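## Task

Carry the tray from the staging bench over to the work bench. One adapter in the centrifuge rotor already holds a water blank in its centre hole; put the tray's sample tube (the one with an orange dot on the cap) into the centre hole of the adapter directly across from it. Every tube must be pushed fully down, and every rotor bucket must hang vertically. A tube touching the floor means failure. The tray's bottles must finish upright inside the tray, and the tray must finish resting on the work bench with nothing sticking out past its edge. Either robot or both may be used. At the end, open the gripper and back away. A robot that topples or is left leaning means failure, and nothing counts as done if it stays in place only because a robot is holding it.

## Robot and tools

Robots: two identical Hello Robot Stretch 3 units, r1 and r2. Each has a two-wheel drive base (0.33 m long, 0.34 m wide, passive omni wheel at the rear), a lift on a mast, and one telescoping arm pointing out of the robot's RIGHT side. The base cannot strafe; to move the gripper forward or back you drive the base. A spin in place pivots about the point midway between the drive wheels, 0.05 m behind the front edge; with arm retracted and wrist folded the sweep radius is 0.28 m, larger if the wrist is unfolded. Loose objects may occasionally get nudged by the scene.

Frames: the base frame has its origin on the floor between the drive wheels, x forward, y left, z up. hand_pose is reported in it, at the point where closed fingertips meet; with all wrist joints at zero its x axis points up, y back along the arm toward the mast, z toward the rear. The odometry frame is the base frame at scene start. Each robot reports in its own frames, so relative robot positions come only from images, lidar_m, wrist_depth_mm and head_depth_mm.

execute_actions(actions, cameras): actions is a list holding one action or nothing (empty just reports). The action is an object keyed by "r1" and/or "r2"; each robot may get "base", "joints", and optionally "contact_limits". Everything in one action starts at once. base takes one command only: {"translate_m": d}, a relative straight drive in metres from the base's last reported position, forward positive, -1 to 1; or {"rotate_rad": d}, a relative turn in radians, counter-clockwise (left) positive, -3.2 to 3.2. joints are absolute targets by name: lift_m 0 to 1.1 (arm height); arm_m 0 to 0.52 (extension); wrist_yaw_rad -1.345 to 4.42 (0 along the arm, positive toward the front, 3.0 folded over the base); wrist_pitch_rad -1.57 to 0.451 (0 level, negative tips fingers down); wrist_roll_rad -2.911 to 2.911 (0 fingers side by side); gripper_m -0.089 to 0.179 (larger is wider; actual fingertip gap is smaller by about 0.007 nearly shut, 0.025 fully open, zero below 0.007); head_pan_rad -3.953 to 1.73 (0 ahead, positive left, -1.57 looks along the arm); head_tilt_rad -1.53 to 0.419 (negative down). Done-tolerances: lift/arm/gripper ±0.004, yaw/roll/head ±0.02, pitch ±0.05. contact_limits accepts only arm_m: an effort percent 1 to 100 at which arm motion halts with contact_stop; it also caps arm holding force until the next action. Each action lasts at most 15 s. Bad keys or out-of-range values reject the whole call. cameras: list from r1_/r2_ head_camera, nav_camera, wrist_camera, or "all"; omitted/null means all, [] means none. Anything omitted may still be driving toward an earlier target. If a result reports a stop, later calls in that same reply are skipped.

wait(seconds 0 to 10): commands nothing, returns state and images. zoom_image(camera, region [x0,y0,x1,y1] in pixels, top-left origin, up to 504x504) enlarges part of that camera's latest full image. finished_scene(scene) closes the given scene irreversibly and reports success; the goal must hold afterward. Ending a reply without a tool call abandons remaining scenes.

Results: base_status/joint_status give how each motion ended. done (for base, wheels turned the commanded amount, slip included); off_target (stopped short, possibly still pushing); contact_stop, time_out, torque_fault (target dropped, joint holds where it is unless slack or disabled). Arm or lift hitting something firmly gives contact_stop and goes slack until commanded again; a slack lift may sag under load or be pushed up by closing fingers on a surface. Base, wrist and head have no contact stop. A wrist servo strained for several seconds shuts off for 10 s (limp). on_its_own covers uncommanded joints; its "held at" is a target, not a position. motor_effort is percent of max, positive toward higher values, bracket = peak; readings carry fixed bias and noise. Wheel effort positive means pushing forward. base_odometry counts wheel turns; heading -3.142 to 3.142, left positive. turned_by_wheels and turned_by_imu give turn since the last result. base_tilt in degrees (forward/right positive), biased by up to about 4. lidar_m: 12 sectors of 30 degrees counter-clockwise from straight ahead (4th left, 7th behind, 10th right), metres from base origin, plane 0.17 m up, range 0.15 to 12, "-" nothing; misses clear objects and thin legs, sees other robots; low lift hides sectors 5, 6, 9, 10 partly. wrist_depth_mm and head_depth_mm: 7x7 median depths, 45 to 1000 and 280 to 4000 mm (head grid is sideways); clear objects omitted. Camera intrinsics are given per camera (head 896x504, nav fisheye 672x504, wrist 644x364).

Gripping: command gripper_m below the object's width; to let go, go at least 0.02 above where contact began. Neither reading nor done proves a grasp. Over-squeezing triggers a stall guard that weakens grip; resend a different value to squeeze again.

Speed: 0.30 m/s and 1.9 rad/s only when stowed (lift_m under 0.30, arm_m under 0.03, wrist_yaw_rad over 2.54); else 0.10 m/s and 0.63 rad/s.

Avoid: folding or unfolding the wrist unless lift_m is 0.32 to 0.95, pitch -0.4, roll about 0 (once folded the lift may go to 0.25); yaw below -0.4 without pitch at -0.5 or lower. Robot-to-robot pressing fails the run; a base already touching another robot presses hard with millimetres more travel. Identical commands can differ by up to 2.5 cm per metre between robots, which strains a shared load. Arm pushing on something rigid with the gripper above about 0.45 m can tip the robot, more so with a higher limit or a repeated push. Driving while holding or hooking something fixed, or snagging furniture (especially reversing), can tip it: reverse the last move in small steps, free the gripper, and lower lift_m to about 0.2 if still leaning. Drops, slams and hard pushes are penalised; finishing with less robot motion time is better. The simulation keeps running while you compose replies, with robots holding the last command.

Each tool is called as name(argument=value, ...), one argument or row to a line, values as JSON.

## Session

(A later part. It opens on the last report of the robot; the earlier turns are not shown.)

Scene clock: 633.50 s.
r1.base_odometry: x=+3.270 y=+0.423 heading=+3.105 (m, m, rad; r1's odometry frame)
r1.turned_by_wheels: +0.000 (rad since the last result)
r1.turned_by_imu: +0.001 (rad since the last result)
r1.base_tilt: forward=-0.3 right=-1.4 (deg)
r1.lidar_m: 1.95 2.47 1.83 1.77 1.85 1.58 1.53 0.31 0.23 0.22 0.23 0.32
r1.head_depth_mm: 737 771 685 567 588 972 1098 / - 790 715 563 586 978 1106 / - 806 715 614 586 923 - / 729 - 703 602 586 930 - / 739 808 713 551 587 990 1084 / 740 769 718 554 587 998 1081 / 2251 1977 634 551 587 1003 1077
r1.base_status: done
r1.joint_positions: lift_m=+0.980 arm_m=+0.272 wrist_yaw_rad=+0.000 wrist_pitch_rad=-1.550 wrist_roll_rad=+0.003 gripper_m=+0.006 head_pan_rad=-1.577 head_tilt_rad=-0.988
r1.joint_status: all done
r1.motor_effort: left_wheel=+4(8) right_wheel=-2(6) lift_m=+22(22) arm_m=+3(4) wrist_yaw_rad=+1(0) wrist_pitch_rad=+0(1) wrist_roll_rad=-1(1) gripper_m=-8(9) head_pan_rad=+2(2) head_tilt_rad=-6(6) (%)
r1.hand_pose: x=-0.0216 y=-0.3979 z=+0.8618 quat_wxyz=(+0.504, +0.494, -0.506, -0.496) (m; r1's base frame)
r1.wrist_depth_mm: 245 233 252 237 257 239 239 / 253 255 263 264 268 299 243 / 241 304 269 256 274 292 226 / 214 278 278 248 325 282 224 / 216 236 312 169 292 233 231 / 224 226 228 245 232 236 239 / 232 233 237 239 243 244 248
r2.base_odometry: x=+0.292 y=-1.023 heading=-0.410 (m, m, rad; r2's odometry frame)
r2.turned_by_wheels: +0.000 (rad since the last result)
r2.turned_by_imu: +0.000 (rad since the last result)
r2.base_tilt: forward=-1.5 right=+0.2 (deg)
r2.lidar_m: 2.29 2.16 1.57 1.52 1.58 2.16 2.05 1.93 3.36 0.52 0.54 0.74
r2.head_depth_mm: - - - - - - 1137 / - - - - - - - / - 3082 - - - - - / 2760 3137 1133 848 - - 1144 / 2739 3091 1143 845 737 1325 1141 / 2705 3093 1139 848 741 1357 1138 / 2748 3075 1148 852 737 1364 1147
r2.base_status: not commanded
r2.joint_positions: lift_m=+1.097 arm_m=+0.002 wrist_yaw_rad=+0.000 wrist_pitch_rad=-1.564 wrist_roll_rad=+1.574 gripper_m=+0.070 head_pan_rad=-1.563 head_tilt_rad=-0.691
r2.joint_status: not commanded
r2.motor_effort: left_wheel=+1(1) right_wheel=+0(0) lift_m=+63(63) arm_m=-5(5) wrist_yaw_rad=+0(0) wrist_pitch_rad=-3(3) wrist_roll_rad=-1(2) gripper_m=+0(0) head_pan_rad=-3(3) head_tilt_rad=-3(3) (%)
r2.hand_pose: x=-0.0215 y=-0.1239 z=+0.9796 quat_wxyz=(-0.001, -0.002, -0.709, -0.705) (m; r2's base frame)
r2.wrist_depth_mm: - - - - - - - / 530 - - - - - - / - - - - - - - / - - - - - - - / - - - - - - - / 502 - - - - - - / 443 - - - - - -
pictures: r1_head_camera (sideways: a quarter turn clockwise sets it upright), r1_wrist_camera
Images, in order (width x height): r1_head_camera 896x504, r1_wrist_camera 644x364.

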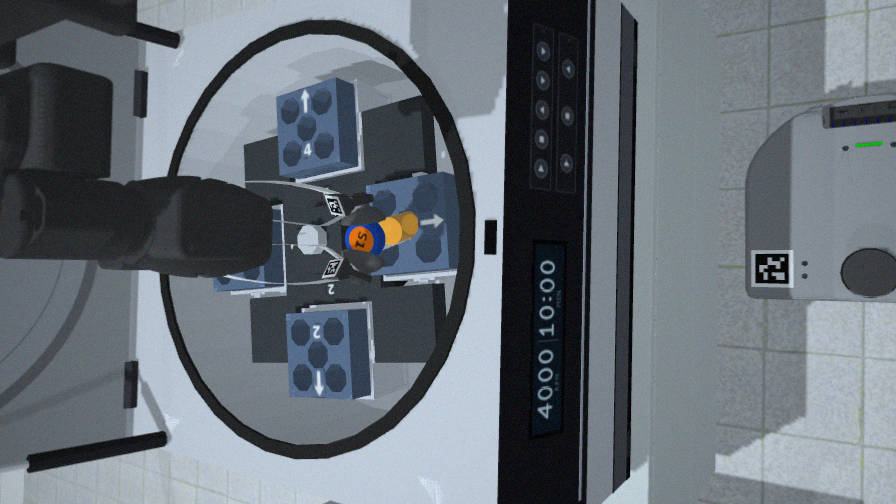

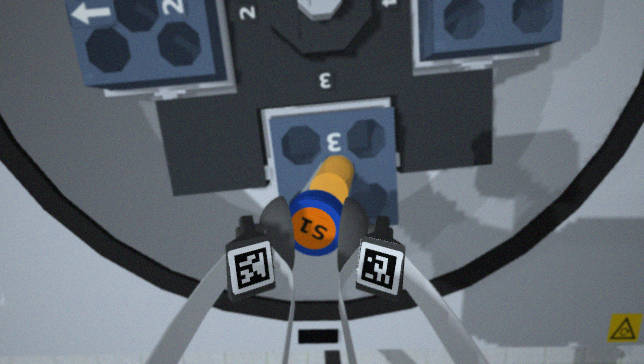

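execute_actions(
  actions=[
    {"r1":{"base":{"translate_m":-0.014}}},
  ],
  cameras=["r1_head_camera","r1_wrist_camera"],
)

Scene clock: 639.50 s.
r1.base_odometry: x=+3.284 y=+0.423 heading=+3.105 (m, m, rad; r1's odometry frame)
r1.turned_by_wheels: +0.000 (rad since the last result)
r1.turned_by_imu: +0.001 (rad since the last result)
r1.base_tilt: forward=-0.1 right=-1.4 (deg)
r1.lidar_m: 1.96 2.48 1.83 1.77 1.85 1.57 1.51 0.31 0.23 0.22 0.23 0.32
r1.head_depth_mm: 737 815 671 566 586 974 1095 / - 788 745 563 586 976 1111 / - 808 720 615 587 923 - / 729 - 708 602 586 923 - / 738 799 712 640 587 992 1080 / 741 773 723 554 586 992 1083 / 740 789 648 552 586 1004 1077
r1.base_status: done
r1.joint_positions: lift_m=+0.980 arm_m=+0.272 wrist_yaw_rad=+0.000 wrist_pitch_rad=-1.549 wrist_roll_rad=+0.003 gripper_m=+0.006 head_pan_rad=-1.577 head_tilt_rad=-0.988
r1.joint_status: not commanded
r1.motor_effort: left_wheel=+3(9) right_wheel=-2(8) lift_m=+22(22) arm_m=+3(4) wrist_yaw_rad=+0(0) wrist_pitch_rad=-1(1) wrist_roll_rad=-2(2) gripper_m=-9(9) head_pan_rad=+2(2) head_tilt_rad=-5(7) (%)
r1.hand_pose: x=-0.0216 y=-0.3980 z=+0.8618 quat_wxyz=(+0.505, +0.494, -0.506, -0.496) (m; r1's base frame)
r1.wrist_depth_mm: 237 229 253 238 257 244 236 / 254 241 262 264 269 299 227 / 260 309 269 269 275 279 218 / 230 286 277 249 345 267 223 / 217 251 325 169 284 231 231 / 223 226 232 243 231 236 241 / 231 232 236 237 242 245 246
r2.base_odometry: x=+0.292 y=-1.023 heading=-0.410 (m, m, rad; r2's odometry frame)
r2.turned_by_wheels: +0.000 (rad since the last result)
r2.turned_by_imu: +0.000 (rad since the last result)
r2.base_tilt: forward=-1.5 right=+0.2 (deg)
r2.lidar_m: 2.29 2.16 1.58 1.52 1.58 2.16 2.05 1.94 3.37 0.52 0.54 0.74
r2.head_depth_mm: - - - - - - 1145 / - - - - - - - / - 3081 - - - - - / 2753 3056 1133 849 - - 1136 / 2690 3076 1138 848 739 1334 1138 / 2761 3129 1147 848 738 1364 1143 / 2710 3077 1147 848 743 1373 1139
r2.base_status: not commanded
r2.joint_positions: lift_m=+1.097 arm_m=+0.002 wrist_yaw_rad=+0.000 wrist_pitch_rad=-1.564 wrist_roll_rad=+1.574 gripper_m=+0.070 head_pan_rad=-1.563 head_tilt_rad=-0.691
r2.joint_status: not commanded
r2.motor_effort: left_wheel=+1(1) right_wheel=+0(0) lift_m=+63(63) arm_m=-5(5) wrist_yaw_rad=+0(1) wrist_pitch_rad=-3(3) wrist_roll_rad=-2(1) gripper_m=+1(0) head_pan_rad=-3(3) head_tilt_rad=-3(3) (%)
r2.hand_pose: x=-0.0215 y=-0.1239 z=+0.9796 quat_wxyz=(-0.001, -0.002, -0.709, -0.705) (m; r2's base frame)
r2.wrist_depth_mm: - - - - - - - / 532 - - - - - - / - - - - - - - / - - - - - - - / - - - - - - - / 502 - - - - - - / 442 - - - - - -
pictures: r1_head_camera (sideways: a quarter turn clockwise sets it upright), r1_wrist_camera
Images, in order (width x height): r1_head_camera 896x504, r1_wrist_camera 644x364.

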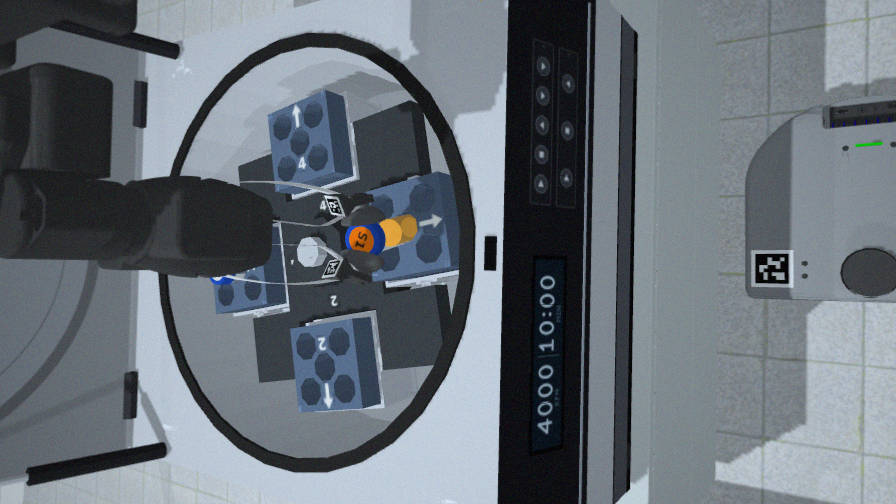

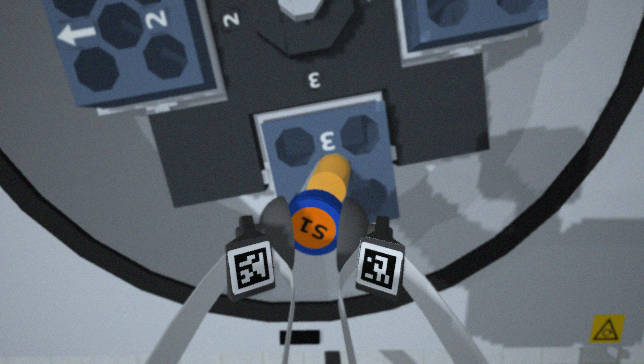

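execute_actions(
  actions=[
    {"r1":{"joints":{"lift_m":0.95}}},
  ],
  cameras=["r1_head_camera","r1_wrist_camera"],
)

Scene clock: 650.50 s.
r1.base_odometry: x=+3.284 y=+0.423 heading=+3.105 (m, m, rad; r1's odometry frame)
r1.turned_by_wheels: +0.000 (rad since the last result)
r1.turned_by_imu: +0.001 (rad since the last result)
r1.base_tilt: forward=-0.3 right=-1.4 (deg)
r1.lidar_m: 1.96 2.47 1.83 1.77 1.84 1.56 1.51 0.31 0.23 0.22 0.23 0.32
r1.head_depth_mm: 756 815 668 567 587 970 1096 / - 787 750 563 588 975 1111 / - 809 726 614 587 921 - / 739 - 704 607 586 929 - / 738 798 711 642 587 993 1080 / 741 774 720 555 586 1002 1083 / 740 790 649 553 586 1001 1078
r1.base_status: not commanded
r1.joint_positions: lift_m=+0.973 arm_m=+0.272 wrist_yaw_rad=+0.000 wrist_pitch_rad=-1.561 wrist_roll_rad=+0.002 gripper_m=+0.006 head_pan_rad=-1.577 head_tilt_rad=-0.988
r1.joint_status: lift_m contact_stop (moved -0.006 of -0.030)
r1.on_its_own: lift_m is slack since a contact_stop, until your next command for it (your +0.950 is given up)
r1.motor_effort: left_wheel=+4(4) right_wheel=-2(2) lift_m=+18(22) arm_m=+3(4) wrist_yaw_rad=+0(0) wrist_pitch_rad=+5(9) wrist_roll_rad=-1(1) gripper_m=-10(9) head_pan_rad=+2(3) head_tilt_rad=-7(6) (%)
r1.hand_pose: x=-0.0216 y=-0.3949 z=+0.8557 quat_wxyz=(+0.502, +0.497, -0.503, -0.499) (m; r1's base frame)
r1.wrist_depth_mm: 220 224 247 232 252 256 234 / 247 240 257 256 260 287 226 / 256 303 263 241 267 272 213 / 227 284 273 237 335 263 216 / 211 245 318 165 272 224 225 / 218 221 225 237 225 230 233 / 227 228 233 232 237 239 240
r2.base_odometry: x=+0.292 y=-1.023 heading=-0.410 (m, m, rad; r2's odometry frame)
r2.turned_by_wheels: +0.000 (rad since the last result)
r2.turned_by_imu: +0.000 (rad since the last result)
r2.base_tilt: forward=-1.5 right=+0.2 (deg)
r2.lidar_m: 2.29 2.16 1.58 1.52 1.57 2.16 2.05 1.94 3.37 0.52 0.54 0.74
r2.head_depth_mm: - - - - - - 1137 / - - - - - - - / - 3065 - - - - - / 2764 3063 1140 848 - - 1143 / 2732 3034 1136 847 736 1328 1147 / 2721 3041 1145 849 742 1357 1138 / 2750 3073 1144 849 741 1377 1139
r2.base_status: not commanded
r2.joint_positions: lift_m=+1.097 arm_m=+0.002 wrist_yaw_rad=+0.000 wrist_pitch_rad=-1.564 wrist_roll_rad=+1.574 gripper_m=+0.070 head_pan_rad=-1.563 head_tilt_rad=-0.691
r2.joint_status: not commanded
r2.motor_effort: left_wheel=+1(1) right_wheel=+0(1) lift_m=+63(63) arm_m=-5(5) wrist_yaw_rad=+1(1) wrist_pitch_rad=-3(3) wrist_roll_rad=-2(2) gripper_m=+0(0) head_pan_rad=-3(3) head_tilt_rad=-3(3) (%)
r2.hand_pose: x=-0.0215 y=-0.1239 z=+0.9796 quat_wxyz=(-0.001, -0.002, -0.709, -0.705) (m; r2's base frame)
r2.wrist_depth_mm: - - - - - - - / 531 - - - - - - / - - - - - - - / - - - - - - - / - - - - - - - / 496 - - - - - - / 444 - - - - - -
pictures: r1_head_camera (sideways: a quarter turn clockwise sets it upright), r1_wrist_camera
Images, in order (width x height): r1_head_camera 896x504, r1_wrist_camera 644x364.

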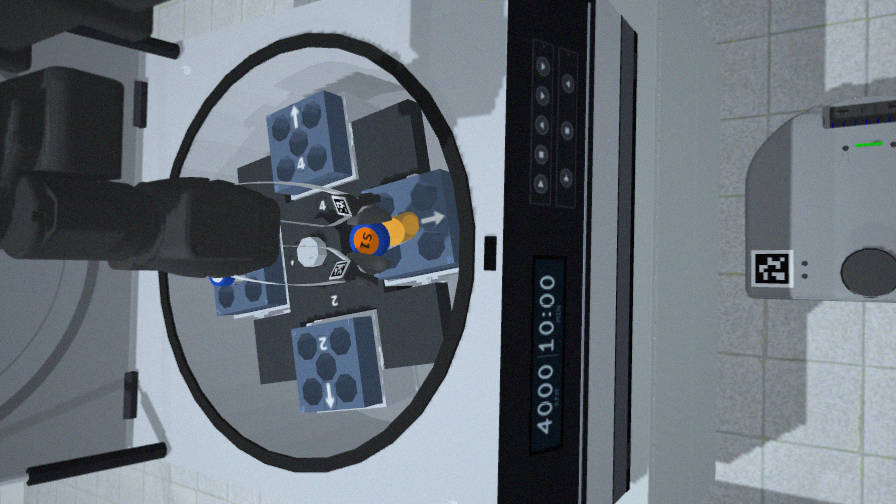

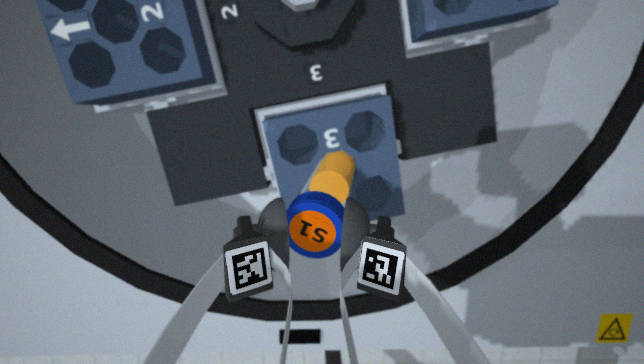

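execute_actions(
  actions=[
    {"r1":{"joints":{"lift_m":1.06}}},
  ],
  cameras=["r1_head_camera","r1_wrist_camera"],
)

zoom_image(
  camera="r1_head_camera",
  region=[280,130,520,310],
)

Scene clock: 657.27 s.
r1.base_odometry: x=+3.284 y=+0.423 heading=+3.105 (m, m, rad; r1's odometry frame)
r1.turned_by_wheels: +0.000 (rad since the last result)
r1.turned_by_imu: +0.001 (rad since the last result)
r1.base_tilt: forward=-0.4 right=-1.5 (deg)
r1.lidar_m: 1.96 2.47 1.83 1.77 1.84 1.56 1.51 0.31 0.23 0.22 0.23 0.32
r1.head_depth_mm: 736 819 669 566 587 971 1098 / 737 787 748 563 585 978 1111 / - 802 711 615 587 923 - / - 793 683 611 586 926 - / 739 800 712 640 585 993 1081 / 740 772 721 553 586 999 1080 / 741 789 648 550 587 1002 1079
r1.base_status: not commanded
r1.joint_positions: lift_m=+1.060 arm_m=+0.272 wrist_yaw_rad=+0.000 wrist_pitch_rad=-1.551 wrist_roll_rad=+0.002 gripper_m=+0.006 head_pan_rad=-1.577 head_tilt_rad=-0.988
r1.joint_status: all done
r1.motor_effort: left_wheel=+4(4) right_wheel=-2(2) lift_m=+23(22) arm_m=+3(3) wrist_yaw_rad=+1(0) wrist_pitch_rad=+1(6) wrist_roll_rad=-1(1) gripper_m=-8(9) head_pan_rad=+3(2) head_tilt_rad=-7(7) (%)
r1.hand_pose: x=-0.0216 y=-0.3976 z=+0.9418 quat_wxyz=(+0.504, +0.494, -0.505, -0.496) (m; r1's base frame)
r1.wrist_depth_mm: 289 308 326 315 316 325 285 / 279 331 339 341 348 339 - / 281 352 351 347 359 309 - / 290 313 378 246 385 306 - / 300 305 324 167 315 316 - / 312 314 - 318 325 327 - / - - - - - - -
r2.base_odometry: x=+0.292 y=-1.023 heading=-0.410 (m, m, rad; r2's odometry frame)
r2.turned_by_wheels: +0.000 (rad since the last result)
r2.turned_by_imu: +0.000 (rad since the last result)
r2.base_tilt: forward=-1.5 right=+0.3 (deg)
r2.lidar_m: 2.29 2.16 1.57 1.52 1.58 2.16 2.05 1.94 3.37 0.52 0.54 0.74
r2.head_depth_mm: - - - - - - 1138 / - - - - - - - / - 3081 - - - - - / 2727 3044 1137 841 - - 1139 / 2720 3083 1143 852 738 1322 1143 / 2728 3034 1144 845 739 1367 1141 / 2730 3047 1143 848 740 1372 1150
r2.base_status: not commanded
r2.joint_positions: lift_m=+1.097 arm_m=+0.002 wrist_yaw_rad=+0.000 wrist_pitch_rad=-1.564 wrist_roll_rad=+1.574 gripper_m=+0.070 head_pan_rad=-1.563 head_tilt_rad=-0.691
r2.joint_status: not commanded
r2.motor_effort: left_wheel=+1(1) right_wheel=+0(0) lift_m=+63(63) arm_m=-5(5) wrist_yaw_rad=+1(0) wrist_pitch_rad=-3(3) wrist_roll_rad=-2(2) gripper_m=+0(0) head_pan_rad=-3(3) head_tilt_rad=-3(3) (%)
r2.hand_pose: x=-0.0215 y=-0.1239 z=+0.9796 quat_wxyz=(-0.001, -0.002, -0.709, -0.705) (m; r2's base frame)
r2.wrist_depth_mm: - - - - - - - / 535 - - - - - - / - - - - - - - / - - - - - - - / - - - - - - - / 496 - - - - - - / 445 - - - - - -
pictures: r1_head_camera (sideways: a quarter turn clockwise sets it upright), r1_wrist_camera
Images, in order (width x height): r1_head_camera 896x504, r1_wrist_camera 644x364.

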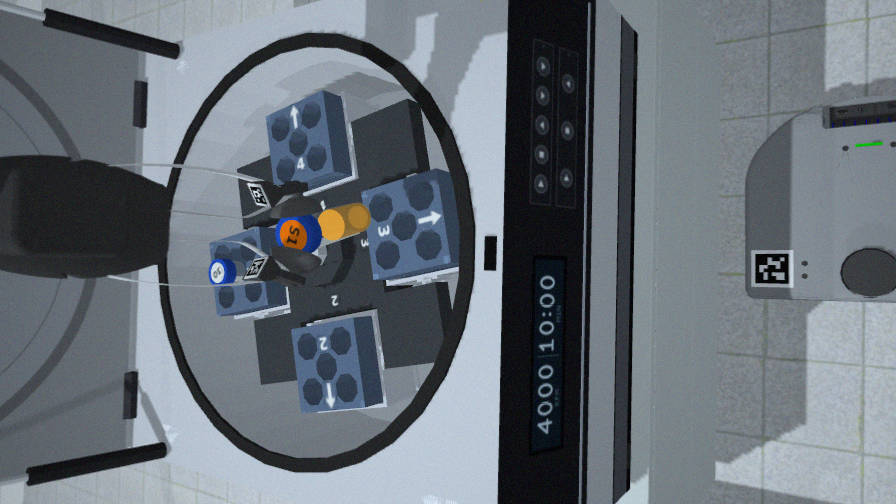

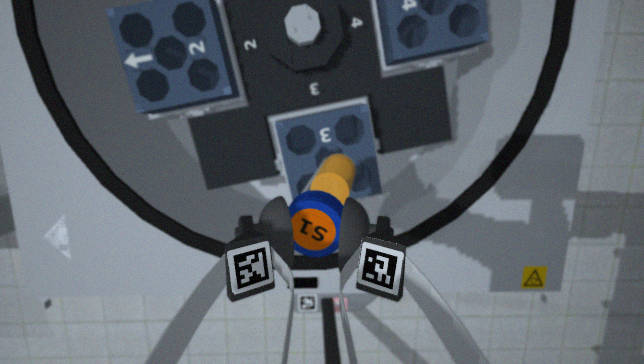

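Region (280, 130, 520, 310) of r1_head_camera's 896x504 image, scaled by 2.100, with more detail than that image has; it fills the top 378 rows of this view, and the rest is white.

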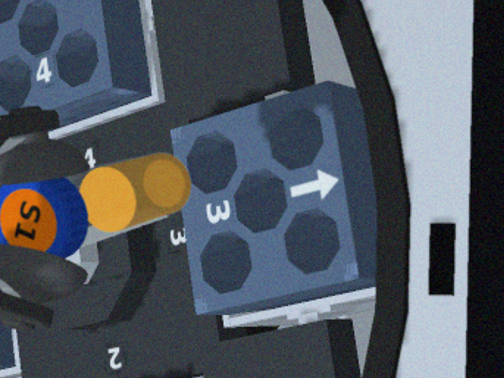

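execute_actions(
  actions=[
    {"r1":{"joints":{"lift_m":1.1,"wrist_roll_rad":2.67}}},
  ],
  cameras=["r1_head_camera"],
)

Scene clock: 666.77 s.
r1.base_odometry: x=+3.284 y=+0.423 heading=+3.105 (m, m, rad; r1's odometry frame)
r1.turned_by_wheels: +0.000 (rad since the last result)
r1.turned_by_imu: +0.001 (rad since the last result)
r1.base_tilt: forward=-0.2 right=-1.4 (deg)
r1.lidar_m: 1.97 2.48 1.83 1.77 1.85 1.56 1.51 0.31 0.23 0.22 0.23 0.32
r1.head_depth_mm: 738 815 669 566 587 972 1092 / 774 787 750 564 587 971 1107 / - 805 716 614 586 924 - / 756 802 683 612 587 927 - / 740 799 711 642 585 991 1084 / 740 772 719 554 586 998 1081 / 740 790 649 552 586 1006 1076
r1.base_status: not commanded
r1.joint_positions: lift_m=+1.100 arm_m=+0.272 wrist_yaw_rad=+0.000 wrist_pitch_rad=-1.547 wrist_roll_rad=+2.665 gripper_m=+0.006 head_pan_rad=-1.577 head_tilt_rad=-0.988
r1.joint_status: all done
r1.motor_effort: left_wheel=+4(4) right_wheel=-2(2) lift_m=+23(26) arm_m=+3(3) wrist_yaw_rad=+0(0) wrist_pitch_rad=-1(2) wrist_roll_rad=+2(1) gripper_m=-8(10) head_pan_rad=+3(2) head_tilt_rad=-6(7) (%)
r1.hand_pose: x=-0.0213 y=-0.3983 z=+0.9817 quat_wxyz=(-0.372, -0.364, -0.611, -0.597) (m; r1's base frame)
r1.wrist_depth_mm: - 304 304 341 - - - / - 315 315 317 - - - / - 328 498 494 331 - - / 338 418 402 247 394 347 - / 347 393 412 168 420 360 628 / 360 433 429 432 405 375 - / 372 433 432 454 436 - 522
r2.base_odometry: x=+0.292 y=-1.023 heading=-0.410 (m, m, rad; r2's odometry frame)
r2.turned_by_wheels: +0.000 (rad since the last result)
r2.turned_by_imu: +0.000 (rad since the last result)
r2.base_tilt: forward=-1.5 right=+0.3 (deg)
r2.lidar_m: 2.29 2.15 1.58 1.52 1.58 2.15 2.05 1.94 3.36 0.52 0.54 0.74
r2.head_depth_mm: - - - - - - 1138 / - - - - - - - / - 3112 - - - - - / 2753 3101 1138 843 - - 1139 / 2752 3101 1139 843 737 1326 1138 / 2746 3047 1145 853 739 1368 1150 / 2737 3079 1150 851 739 1373 1147
r2.base_status: not commanded
r2.joint_positions: lift_m=+1.097 arm_m=+0.002 wrist_yaw_rad=+0.000 wrist_pitch_rad=-1.564 wrist_roll_rad=+1.574 gripper_m=+0.070 head_pan_rad=-1.563 head_tilt_rad=-0.691
r2.joint_status: not commanded
r2.motor_effort: left_wheel=+1(1) right_wheel=+0(0) lift_m=+63(63) arm_m=-5(5) wrist_yaw_rad=+1(0) wrist_pitch_rad=-3(3) wrist_roll_rad=-2(2) gripper_m=+0(0) head_pan_rad=-3(3) head_tilt_rad=-3(3) (%)
r2.hand_pose: x=-0.0215 y=-0.1239 z=+0.9796 quat_wxyz=(-0.001, -0.002, -0.709, -0.705) (m; r2's base frame)
r2.wrist_depth_mm: - - - - - - - / 529 - - - - - - / - - - - - - - / - - - - - - - / - - - - - - - / 503 - - - - - - / 442 - - - - - -
pictures: r1_head_camera (sideways: a quarter turn clockwise sets it upright)
Images, in order (width x height): r1_head_camera 896x504.

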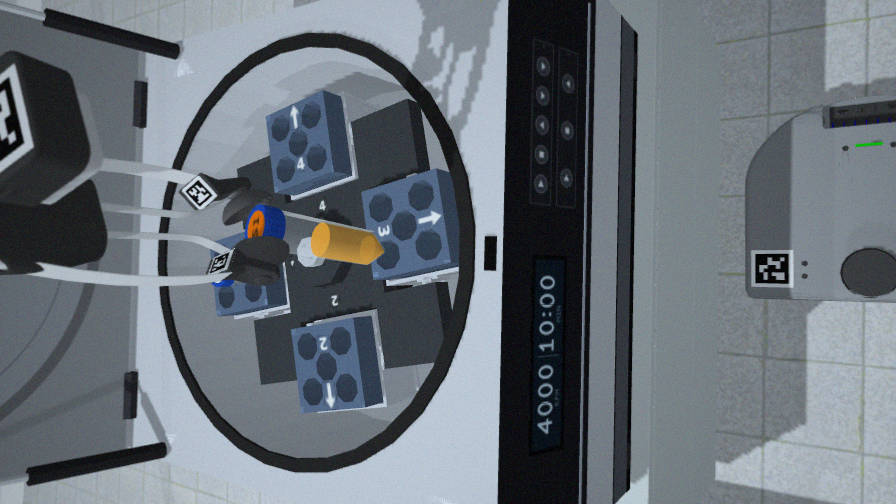

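execute_actions(
  actions=[
    {"r1":{"joints":{"wrist_roll_rad":-2.9}}},
  ],
  cameras=["r1_head_camera"],
)

execute_actions(
  actions=[
    {"r1":{"joints":{"wrist_pitch_rad":-1.25,"arm_m":0.19}}},
  ],
  cameras=["r1_head_camera"],
)

Scene clock: 676.13 s.
r1.base_odometry: x=+3.284 y=+0.423 heading=+3.105 (m, m, rad; r1's odometry frame)
r1.turned_by_wheels: +0.000 (rad since the last result)
r1.turned_by_imu: +0.001 (rad since the last result)
r1.base_tilt: forward=-0.2 right=-1.3 (deg)
r1.lidar_m: 1.96 2.47 1.83 1.77 1.85 1.56 1.51 0.31 0.23 0.22 0.23 0.32
r1.head_depth_mm: 737 814 669 565 586 971 1099 / 738 785 748 564 587 972 1110 / 775 806 715 616 586 925 - / - 808 665 611 587 928 - / 739 799 710 641 588 995 1082 / 739 771 720 553 587 1000 1077 / 739 787 648 552 585 1006 1078
r1.base_status: not commanded
r1.joint_positions: lift_m=+1.100 arm_m=+0.272 wrist_yaw_rad=+0.000 wrist_pitch_rad=-1.547 wrist_roll_rad=-2.895 gripper_m=+0.006 head_pan_rad=-1.577 head_tilt_rad=-0.988
r1.joint_status: all done
r1.motor_effort: left_wheel=+4(4) right_wheel=-2(2) lift_m=+22(22) arm_m=+4(4) wrist_yaw_rad=+1(0) wrist_pitch_rad=-1(1) wrist_roll_rad=-2(2) gripper_m=-8(9) head_pan_rad=+2(2) head_tilt_rad=-6(6) (%)
r1.hand_pose: x=-0.0212 y=-0.3984 z=+0.9817 quat_wxyz=(+0.564, +0.552, +0.440, +0.429) (m; r1's base frame)
r1.wrist_depth_mm: - - - - 344 315 599 / - - 320 316 322 325 - / - 324 324 511 415 333 - / - 333 434 245 413 369 - / - 347 424 167 402 403 - / - 363 442 428 445 438 - / - - 428 457 438 406 682
r2.base_odometry: x=+0.292 y=-1.023 heading=-0.410 (m, m, rad; r2's odometry frame)
r2.turned_by_wheels: +0.000 (rad since the last result)
r2.turned_by_imu: +0.000 (rad since the last result)
r2.base_tilt: forward=-1.6 right=+0.2 (deg)
r2.lidar_m: 2.29 2.15 1.57 1.52 1.58 2.16 2.05 1.95 3.35 0.52 0.54 0.74
r2.head_depth_mm: - - - - - - 1137 / - - - - - - - / - 3080 - - - - - / 2764 3115 1139 847 - - 1137 / 2728 3093 1138 846 738 1337 1141 / 2736 3054 1137 850 739 1372 1143 / 2714 3120 1144 849 743 1371 1144
r2.base_status: not commanded
r2.joint_positions: lift_m=+1.097 arm_m=+0.002 wrist_yaw_rad=+0.000 wrist_pitch_rad=-1.564 wrist_roll_rad=+1.574 gripper_m=+0.070 head_pan_rad=-1.563 head_tilt_rad=-0.691
r2.joint_status: not commanded
r2.motor_effort: left_wheel=+1(1) right_wheel=-1(1) lift_m=+63(63) arm_m=-5(5) wrist_yaw_rad=+0(1) wrist_pitch_rad=-3(3) wrist_roll_rad=-2(1) gripper_m=+0(0) head_pan_rad=-3(3) head_tilt_rad=-4(3) (%)
r2.hand_pose: x=-0.0215 y=-0.1239 z=+0.9796 quat_wxyz=(-0.001, -0.002, -0.709, -0.705) (m; r2's base frame)
r2.wrist_depth_mm: - - - - - - - / 529 - - - - - - / - - - - - - - / - - - - - - - / - - - - - - - / 501 - - - - - - / 444 - - - - - -
pictures: r1_head_camera (sideways: a quarter turn clockwise sets it upright)
Images, in order (width x height): r1_head_camera 896x504.

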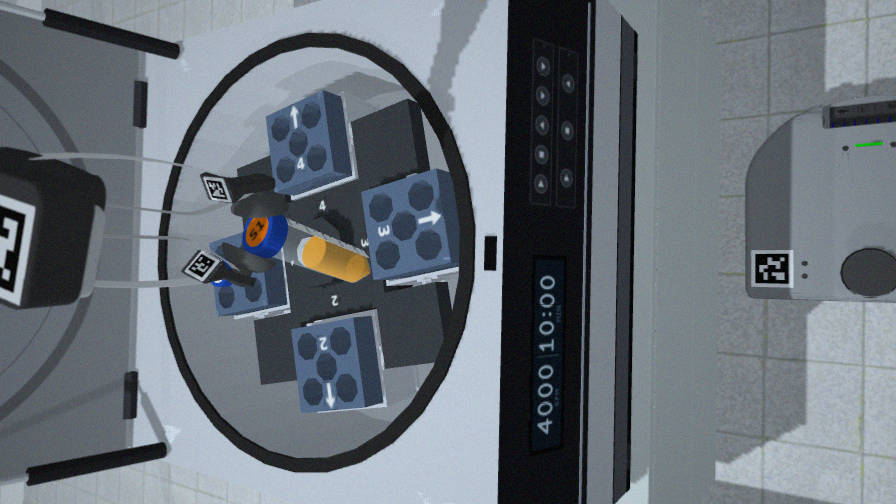

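Scene clock: 677.93 s.
r1.base_odometry: x=+3.284 y=+0.423 heading=+3.105 (m, m, rad; r1's odometry frame)
r1.turned_by_wheels: +0.000 (rad since the last result)
r1.turned_by_imu: +0.000 (rad since the last result)
r1.base_tilt: forward=-0.2 right=-1.3 (deg)
r1.lidar_m: 1.96 2.47 1.83 1.77 1.84 1.57 1.51 0.31 0.23 0.22 0.23 0.32
r1.head_depth_mm: 736 814 668 565 588 968 1096 / 737 787 748 563 586 976 1110 / - 808 717 616 585 921 - / - - 666 611 587 929 - / 740 801 711 642 586 995 1084 / 739 773 719 553 586 997 1078 / 739 790 649 552 585 1003 1080
r1.base_status: not commanded
r1.joint_positions: lift_m=+1.100 arm_m=+0.190 wrist_yaw_rad=+0.000 wrist_pitch_rad=-1.255 wrist_roll_rad=-2.897 gripper_m=+0.006 head_pan_rad=-1.577 head_tilt_rad=-0.988
r1.joint_status: all done
r1.motor_effort: left_wheel=+4(4) right_wheel=-2(2) lift_m=+22(22) arm_m=-2(2) wrist_yaw_rad=+1(0) wrist_pitch_rad=+2(3) wrist_roll_rad=-2(2) gripper_m=-10(8) head_pan_rad=+2(3) head_tilt_rad=-5(6) (%)
r1.hand_pose: x=-0.0213 y=-0.3919 z=+0.9874 quat_wxyz=(+0.638, +0.463, +0.498, +0.361) (m; r1's base frame)
r1.wrist_depth_mm: 937 303 282 283 289 297 - / 283 289 295 469 417 321 - / 306 308 439 392 415 363 - / - 340 421 241 430 405 - / - 373 466 167 498 449 819 / - 431 494 526 530 483 - / - - 490 529 525 519 -
r2.base_odometry: x=+0.292 y=-1.023 heading=-0.410 (m, m, rad; r2's odometry frame)
r2.turned_by_wheels: +0.000 (rad since the last result)
r2.turned_by_imu: +0.000 (rad since the last result)
r2.base_tilt: forward=-1.5 right=+0.3 (deg)
r2.lidar_m: 2.30 2.16 1.57 1.52 1.58 2.15 2.04 1.94 3.36 0.52 0.54 0.74
r2.head_depth_mm: - - - - - - 1140 / - - - - - - - / - 3112 - - - - - / 2753 3055 1142 844 - - 1133 / 2773 3054 1140 847 736 1333 1141 / 2777 3103 1145 848 741 1374 1138 / 2748 3047 1146 847 739 1369 1145
r2.base_status: not commanded
r2.joint_positions: lift_m=+1.097 arm_m=+0.002 wrist_yaw_rad=+0.000 wrist_pitch_rad=-1.564 wrist_roll_rad=+1.574 gripper_m=+0.070 head_pan_rad=-1.563 head_tilt_rad=-0.691
r2.joint_status: not commanded
r2.motor_effort: left_wheel=+1(1) right_wheel=+0(0) lift_m=+63(63) arm_m=-5(5) wrist_yaw_rad=-1(0) wrist_pitch_rad=-3(3) wrist_roll_rad=-2(1) gripper_m=+0(0) head_pan_rad=-3(3) head_tilt_rad=-3(2) (%)
r2.hand_pose: x=-0.0215 y=-0.1239 z=+0.9796 quat_wxyz=(-0.001, -0.002, -0.709, -0.705) (m; r2's base frame)
r2.wrist_depth_mm: - - - - - - - / 528 - - - - - - / - - - - - - - / - - - - - - - / - - - - - - - / 499 - - - - - - / 444 - - - - - -
pictures: r1_head_camera (sideways: a quarter turn clockwise sets it upright)
Images, in order (width x height): r1_head_camera 896x504.

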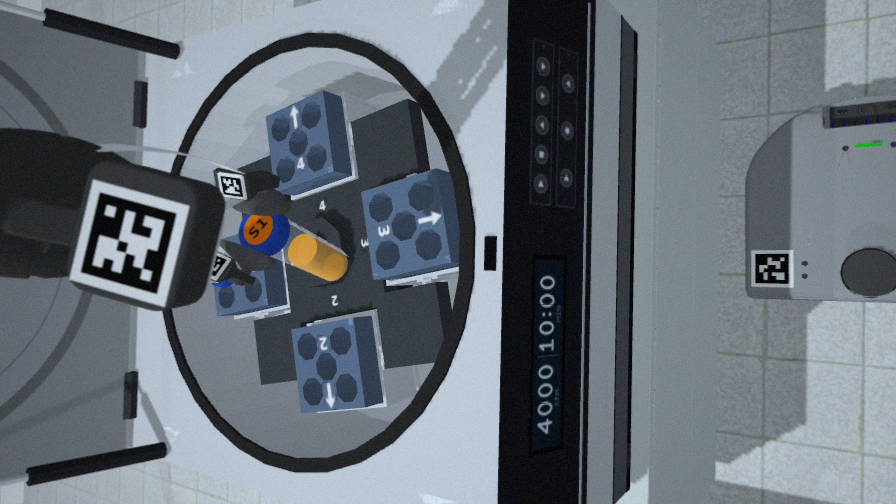

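execute_actions(
  actions=[
    {"r1":{"joints":{"wrist_roll_rad":2.3}}},
  ],
  cameras=["r1_head_camera"],
)

Scene clock: 689.03 s.
r1.base_odometry: x=+3.284 y=+0.423 heading=+3.105 (m, m, rad; r1's odometry frame)
r1.turned_by_wheels: +0.000 (rad since the last result)
r1.turned_by_imu: +0.001 (rad since the last result)
r1.base_tilt: forward=-0.2 right=-1.5 (deg)
r1.lidar_m: 1.96 2.47 1.83 1.77 1.85 1.56 1.51 0.31 0.23 0.22 0.23 0.32
r1.head_depth_mm: 702 1983 668 566 587 967 1092 / - 762 751 563 587 976 1105 / - 804 716 615 586 922 - / - 796 669 611 587 927 - / 740 798 708 641 586 989 1081 / 740 773 720 553 586 995 1078 / 741 789 648 552 586 1000 1076
r1.base_status: not commanded
r1.joint_positions: lift_m=+1.100 arm_m=+0.190 wrist_yaw_rad=+0.000 wrist_pitch_rad=-1.255 wrist_roll_rad=+2.296 gripper_m=+0.006 head_pan_rad=-1.577 head_tilt_rad=-0.988
r1.joint_status: all done
r1.motor_effort: left_wheel=+4(4) right_wheel=-2(2) lift_m=+22(22) arm_m=-3(3) wrist_yaw_rad=+1(0) wrist_pitch_rad=+2(2) wrist_roll_rad=+1(1) gripper_m=-8(9) head_pan_rad=+3(2) head_tilt_rad=-6(6) (%)
r1.hand_pose: x=-0.0214 y=-0.3918 z=+0.9873 quat_wxyz=(-0.287, -0.209, -0.757, -0.549) (m; r1's base frame)
r1.wrist_depth_mm: - 330 310 292 289 966 911 / - 363 417 474 295 - 974 / - 416 413 382 364 347 - / 435 461 438 385 414 319 - / 463 485 488 168 432 336 - / 440 487 542 502 387 360 601 / 407 467 504 491 435 - -
r2.base_odometry: x=+0.292 y=-1.023 heading=-0.410 (m, m, rad; r2's odometry frame)
r2.turned_by_wheels: +0.000 (rad since the last result)
r2.turned_by_imu: +0.000 (rad since the last result)
r2.base_tilt: forward=-1.5 right=+0.3 (deg)
r2.lidar_m: 2.30 2.16 1.58 1.52 1.57 2.16 2.05 1.94 3.36 0.52 0.54 0.74
r2.head_depth_mm: - - - - - - 1137 / - - - - - - - / - 3100 - - - - - / 2747 3047 1140 845 - - 1144 / 2734 3067 1140 850 735 1334 1144 / 2716 3090 1141 850 739 1359 1143 / 2737 3048 1147 850 739 1361 1152
r2.base_status: not commanded
r2.joint_positions: lift_m=+1.097 arm_m=+0.002 wrist_yaw_rad=+0.000 wrist_pitch_rad=-1.564 wrist_roll_rad=+1.574 gripper_m=+0.070 head_pan_rad=-1.563 head_tilt_rad=-0.691
r2.joint_status: not commanded
r2.motor_effort: left_wheel=+1(1) right_wheel=+0(0) lift_m=+63(63) arm_m=-4(5) wrist_yaw_rad=+0(1) wrist_pitch_rad=-3(3) wrist_roll_rad=-2(2) gripper_m=+0(0) head_pan_rad=-3(3) head_tilt_rad=-2(3) (%)
r2.hand_pose: x=-0.0215 y=-0.1239 z=+0.9796 quat_wxyz=(-0.001, -0.002, -0.709, -0.705) (m; r2's base frame)
r2.wrist_depth_mm: - - - - - - - / 528 - - - - - - / - - - - - - - / - - - - - - - / - - - - - - - / 504 - - - - - - / 443 - - - - - -
pictures: r1_head_camera (sideways: a quarter turn clockwise sets it upright)
Images, in order (width x height): r1_head_camera 896x504.

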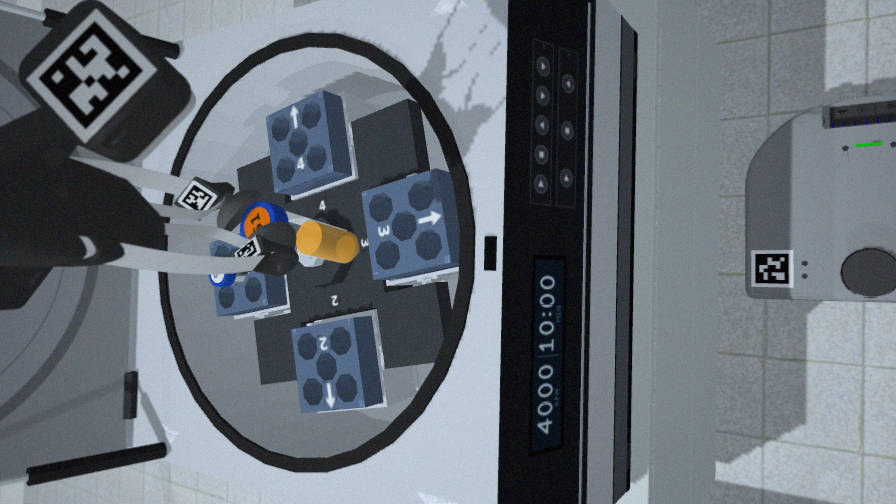

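execute_actions(
  actions=[
    {"r1":{"joints":{"wrist_roll_rad":1.85}}},
  ],
  cameras=["r1_head_camera"],
)

zoom_image(
  camera="r1_head_camera",
  region=[200,150,480,330],
)

Scene clock: 696.13 s.
r1.base_odometry: x=+3.284 y=+0.423 heading=+3.105 (m, m, rad; r1's odometry frame)
r1.turned_by_wheels: +0.000 (rad since the last result)
r1.turned_by_imu: +0.001 (rad since the last result)
r1.base_tilt: forward=-0.2 right=-1.4 (deg)
r1.lidar_m: 1.96 2.47 1.83 1.77 1.85 1.56 1.51 0.31 0.23 0.22 0.23 0.32
r1.head_depth_mm: - 1381 668 565 586 971 1101 / - 782 748 563 588 975 1109 / 773 804 717 614 585 924 - / - 796 687 609 589 929 - / 758 796 712 641 587 994 1085 / 740 773 719 554 586 999 1084 / 739 792 648 552 586 1002 1083
r1.base_status: not commanded
r1.joint_positions: lift_m=+1.100 arm_m=+0.190 wrist_yaw_rad=+0.000 wrist_pitch_rad=-1.255 wrist_roll_rad=+1.856 gripper_m=+0.006 head_pan_rad=-1.577 head_tilt_rad=-0.988
r1.joint_status: all done
r1.motor_effort: left_wheel=+4(4) right_wheel=-2(2) lift_m=+23(22) arm_m=-3(3) wrist_yaw_rad=+0(0) wrist_pitch_rad=+2(3) wrist_roll_rad=-3(2) gripper_m=-7(9) head_pan_rad=+3(2) head_tilt_rad=-7(6) (%)
r1.hand_pose: x=-0.0215 y=-0.3918 z=+0.9873 quat_wxyz=(-0.115, -0.084, -0.801, -0.581) (m; r1's base frame)
r1.wrist_depth_mm: 399 366 422 372 288 - - / 416 417 406 399 297 317 944 / 430 466 427 409 363 - 964 / 449 486 450 377 415 - - / 442 480 468 168 360 405 - / 429 490 535 454 351 366 - / 417 498 471 437 380 358 -
r2.base_odometry: x=+0.292 y=-1.023 heading=-0.410 (m, m, rad; r2's odometry frame)
r2.turned_by_wheels: +0.000 (rad since the last result)
r2.turned_by_imu: +0.000 (rad since the last result)
r2.base_tilt: forward=-1.5 right=+0.3 (deg)
r2.lidar_m: 2.29 2.16 1.57 1.52 1.58 2.16 2.05 1.95 3.36 0.52 0.54 0.74
r2.head_depth_mm: - - - - - - 1140 / - - - - - - - / - 3132 - - - - - / 2738 3187 1134 846 - - 1139 / 2763 3135 1137 844 737 1320 1141 / 2730 3099 1150 849 739 1362 1144 / 2704 3081 1147 851 741 1358 1149
r2.base_status: not commanded
r2.joint_positions: lift_m=+1.097 arm_m=+0.002 wrist_yaw_rad=+0.000 wrist_pitch_rad=-1.564 wrist_roll_rad=+1.574 gripper_m=+0.070 head_pan_rad=-1.563 head_tilt_rad=-0.691
r2.joint_status: not commanded
r2.motor_effort: left_wheel=+1(1) right_wheel=+0(0) lift_m=+63(63) arm_m=-5(5) wrist_yaw_rad=+1(1) wrist_pitch_rad=-3(3) wrist_roll_rad=-2(1) gripper_m=+0(0) head_pan_rad=-3(3) head_tilt_rad=-3(3) (%)
r2.hand_pose: x=-0.0215 y=-0.1239 z=+0.9796 quat_wxyz=(-0.001, -0.002, -0.709, -0.705) (m; r2's base frame)
r2.wrist_depth_mm: - - - - - - - / 525 - - - - - - / - - - - - - - / - - - - - - - / - - - - - - - / 498 - - - - - - / 444 - - - - - -
pictures: r1_head_camera (sideways: a quarter turn clockwise sets it upright)
Images, in order (width x height): r1_head_camera 896x504.

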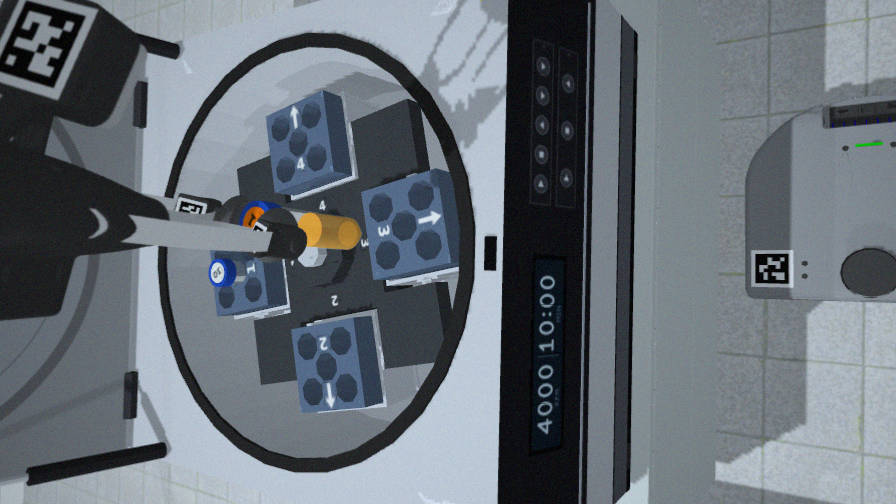

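Region (200, 150, 480, 330) of r1_head_camera's 896x504 image, scaled by 1.800, with more detail than that image has; it fills the top 324 rows of this view, and the rest is white.

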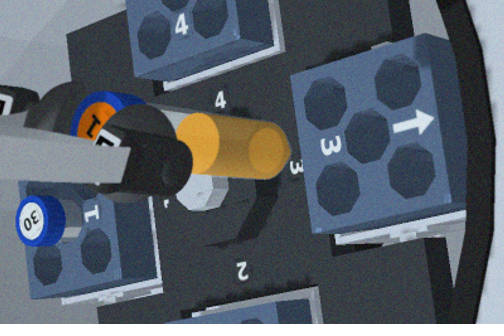

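execute_actions(
  actions=[
    {"r1":{"joints":{"wrist_roll_rad":1.35}}},
  ],
  cameras=["r1_head_camera"],
)

zoom_image(
  camera="r1_head_camera",
  region=[200,150,480,330],
)

Scene clock: 703.40 s.
r1.base_odometry: x=+3.284 y=+0.423 heading=+3.105 (m, m, rad; r1's odometry frame)
r1.turned_by_wheels: +0.000 (rad since the last result)
r1.turned_by_imu: +0.001 (rad since the last result)
r1.base_tilt: forward=-0.3 right=-1.5 (deg)
r1.lidar_m: 1.96 2.47 1.83 1.77 1.85 1.56 1.51 0.31 0.23 0.22 0.23 0.32
r1.head_depth_mm: 792 815 670 566 587 967 1096 / 767 789 751 564 586 975 1108 / - 805 713 615 586 925 - / - 797 701 611 587 926 - / 756 799 711 641 586 995 1080 / 739 772 721 554 587 1000 1079 / 742 787 648 552 586 1003 1078
r1.base_status: not commanded
r1.joint_positions: lift_m=+1.100 arm_m=+0.190 wrist_yaw_rad=+0.000 wrist_pitch_rad=-1.255 wrist_roll_rad=+1.356 gripper_m=+0.006 head_pan_rad=-1.577 head_tilt_rad=-0.988
r1.joint_status: all done
r1.motor_effort: left_wheel=+4(4) right_wheel=-2(2) lift_m=+22(22) arm_m=-3(3) wrist_yaw_rad=+0(0) wrist_pitch_rad=+2(3) wrist_roll_rad=-3(2) gripper_m=-8(8) head_pan_rad=+2(2) head_tilt_rad=-6(6) (%)
r1.hand_pose: x=-0.0216 y=-0.3918 z=+0.9873 quat_wxyz=(+0.087, +0.063, -0.805, -0.584) (m; r1's base frame)
r1.wrist_depth_mm: 409 406 432 453 307 292 942 / 419 461 433 400 309 300 978 / 430 462 436 418 365 305 960 / 450 467 446 380 369 315 - / 463 479 477 168 329 - - / 473 451 481 466 347 - - / - 820 417 382 356 - -
r2.base_odometry: x=+0.292 y=-1.023 heading=-0.410 (m, m, rad; r2's odometry frame)
r2.turned_by_wheels: +0.000 (rad since the last result)
r2.turned_by_imu: +0.000 (rad since the last result)
r2.base_tilt: forward=-1.5 right=+0.3 (deg)
r2.lidar_m: 2.30 2.16 1.58 1.52 1.57 2.16 2.05 1.94 3.35 0.52 0.54 0.74
r2.head_depth_mm: - - - - - - 1139 / - - - - - - - / - 3076 - - - - - / 2732 3122 1136 844 - - 1139 / 2732 3118 1142 843 737 1334 1138 / 2714 3067 1146 852 740 1369 1140 / 2723 3075 1150 851 740 1368 1141
r2.base_status: not commanded
r2.joint_positions: lift_m=+1.097 arm_m=+0.002 wrist_yaw_rad=+0.000 wrist_pitch_rad=-1.564 wrist_roll_rad=+1.574 gripper_m=+0.070 head_pan_rad=-1.563 head_tilt_rad=-0.691
r2.joint_status: not commanded
r2.motor_effort: left_wheel=+1(1) right_wheel=+0(0) lift_m=+63(63) arm_m=-5(5) wrist_yaw_rad=+1(1) wrist_pitch_rad=-3(3) wrist_roll_rad=-1(2) gripper_m=+1(0) head_pan_rad=-3(3) head_tilt_rad=-3(3) (%)
r2.hand_pose: x=-0.0215 y=-0.1239 z=+0.9796 quat_wxyz=(-0.001, -0.002, -0.709, -0.705) (m; r2's base frame)
r2.wrist_depth_mm: - - - - - - - / 530 - - - - - - / - - - - - - - / - - - - - - - / - - - - - - - / 504 - - - - - - / 443 - - - - - -
pictures: r1_head_camera (sideways: a quarter turn clockwise sets it upright)
Images, in order (width x height): r1_head_camera 896x504.

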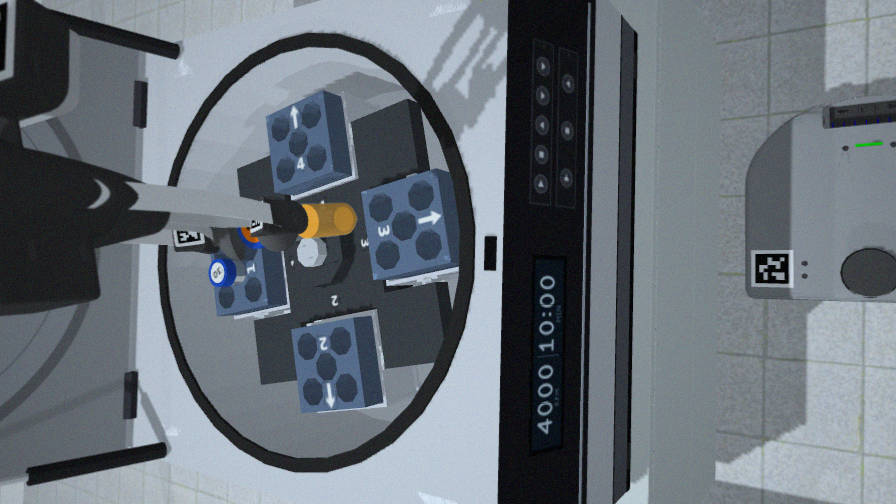

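Region (200, 150, 480, 330) of r1_head_camera's 896x504 image, scaled by 1.800, with more detail than that image has; it fills the top 324 rows of this view, and the rest is white.

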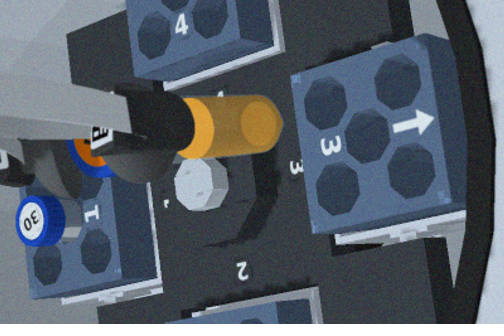

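execute_actions(
  actions=[
    {"r1":{"joints":{"wrist_roll_rad":1.6,"arm_m":0.197,"lift_m":1.04}}},
  ],
  cameras=["r1_head_camera"],
)

zoom_image(
  camera="r1_head_camera",
  region=[200,150,480,330],
)

Scene clock: 712.20 s.
r1.base_odometry: x=+3.284 y=+0.423 heading=+3.105 (m, m, rad; r1's odometry frame)
r1.turned_by_wheels: +0.000 (rad since the last result)
r1.turned_by_imu: +0.001 (rad since the last result)
r1.base_tilt: forward=-0.3 right=-1.4 (deg)
r1.lidar_m: 1.96 2.48 1.83 1.77 1.84 1.56 1.51 0.31 0.23 0.22 0.23 0.32
r1.head_depth_mm: 754 2007 669 565 587 972 1098 / 754 767 749 564 586 977 1107 / - 804 715 616 586 926 - / - 757 698 602 587 927 - / 731 799 713 642 587 991 1086 / 739 770 720 555 587 999 1077 / 740 790 648 553 586 1006 1072
r1.base_status: not commanded
r1.joint_positions: lift_m=+1.040 arm_m=+0.197 wrist_yaw_rad=+0.000 wrist_pitch_rad=-1.255 wrist_roll_rad=+1.596 gripper_m=+0.006 head_pan_rad=-1.577 head_tilt_rad=-0.988
r1.joint_status: all done
r1.motor_effort: left_wheel=+4(4) right_wheel=-2(2) lift_m=+15(19) arm_m=+3(4) wrist_yaw_rad=+0(0) wrist_pitch_rad=+2(2) wrist_roll_rad=+1(3) gripper_m=-9(8) head_pan_rad=+2(3) head_tilt_rad=-7(6) (%)
r1.hand_pose: x=-0.0215 y=-0.3981 z=+0.9278 quat_wxyz=(-0.010, -0.008, -0.809, -0.587) (m; r1's base frame)
r1.wrist_depth_mm: 338 367 348 393 242 232 887 / 360 400 349 340 245 238 - / 380 410 368 349 327 245 - / 394 395 367 318 339 296 948 / 409 431 408 168 334 988 976 / 412 437 425 395 274 - 987 / 429 410 411 388 294 - -
r2.base_odometry: x=+0.292 y=-1.023 heading=-0.410 (m, m, rad; r2's odometry frame)
r2.turned_by_wheels: +0.000 (rad since the last result)
r2.turned_by_imu: +0.000 (rad since the last result)
r2.base_tilt: forward=-1.5 right=+0.3 (deg)
r2.lidar_m: 2.29 2.16 1.58 1.52 1.58 2.15 2.05 1.94 3.34 0.52 0.54 0.74
r2.head_depth_mm: - - - - - - 1127 / - - - - - - - / - 3071 - - - - - / 2749 3107 1136 848 - - 1141 / 2723 3088 1142 848 737 1333 1146 / 2771 3078 1142 844 738 1366 1140 / 2727 3087 1151 849 737 1363 1143
r2.base_status: not commanded
r2.joint_positions: lift_m=+1.097 arm_m=+0.002 wrist_yaw_rad=+0.000 wrist_pitch_rad=-1.564 wrist_roll_rad=+1.574 gripper_m=+0.070 head_pan_rad=-1.563 head_tilt_rad=-0.691
r2.joint_status: not commanded
r2.motor_effort: left_wheel=+1(1) right_wheel=-1(0) lift_m=+63(63) arm_m=-5(5) wrist_yaw_rad=+0(0) wrist_pitch_rad=-3(3) wrist_roll_rad=-1(1) gripper_m=+0(1) head_pan_rad=-3(3) head_tilt_rad=-3(3) (%)
r2.hand_pose: x=-0.0215 y=-0.1239 z=+0.9796 quat_wxyz=(-0.001, -0.002, -0.709, -0.705) (m; r2's base frame)
r2.wrist_depth_mm: - - - - - - - / 531 - - - - - - / - - - - - - - / - - - - - - - / - - - - - - - / 504 - - - - - - / 448 - - - - - -
pictures: r1_head_camera (sideways: a quarter turn clockwise sets it upright)
Images, in order (width x height): r1_head_camera 896x504.

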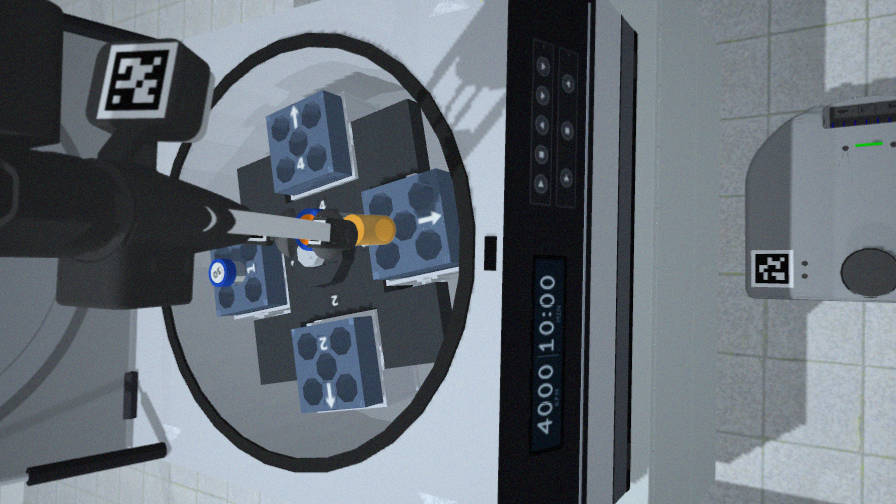

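Region (200, 150, 480, 330) of r1_head_camera's 896x504 image, scaled by 1.800, with more detail than that image has; it fills the top 324 rows of this view, and the rest is white.

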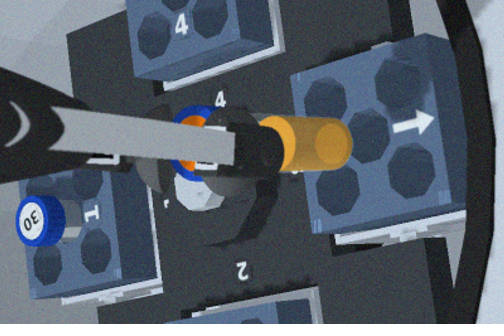

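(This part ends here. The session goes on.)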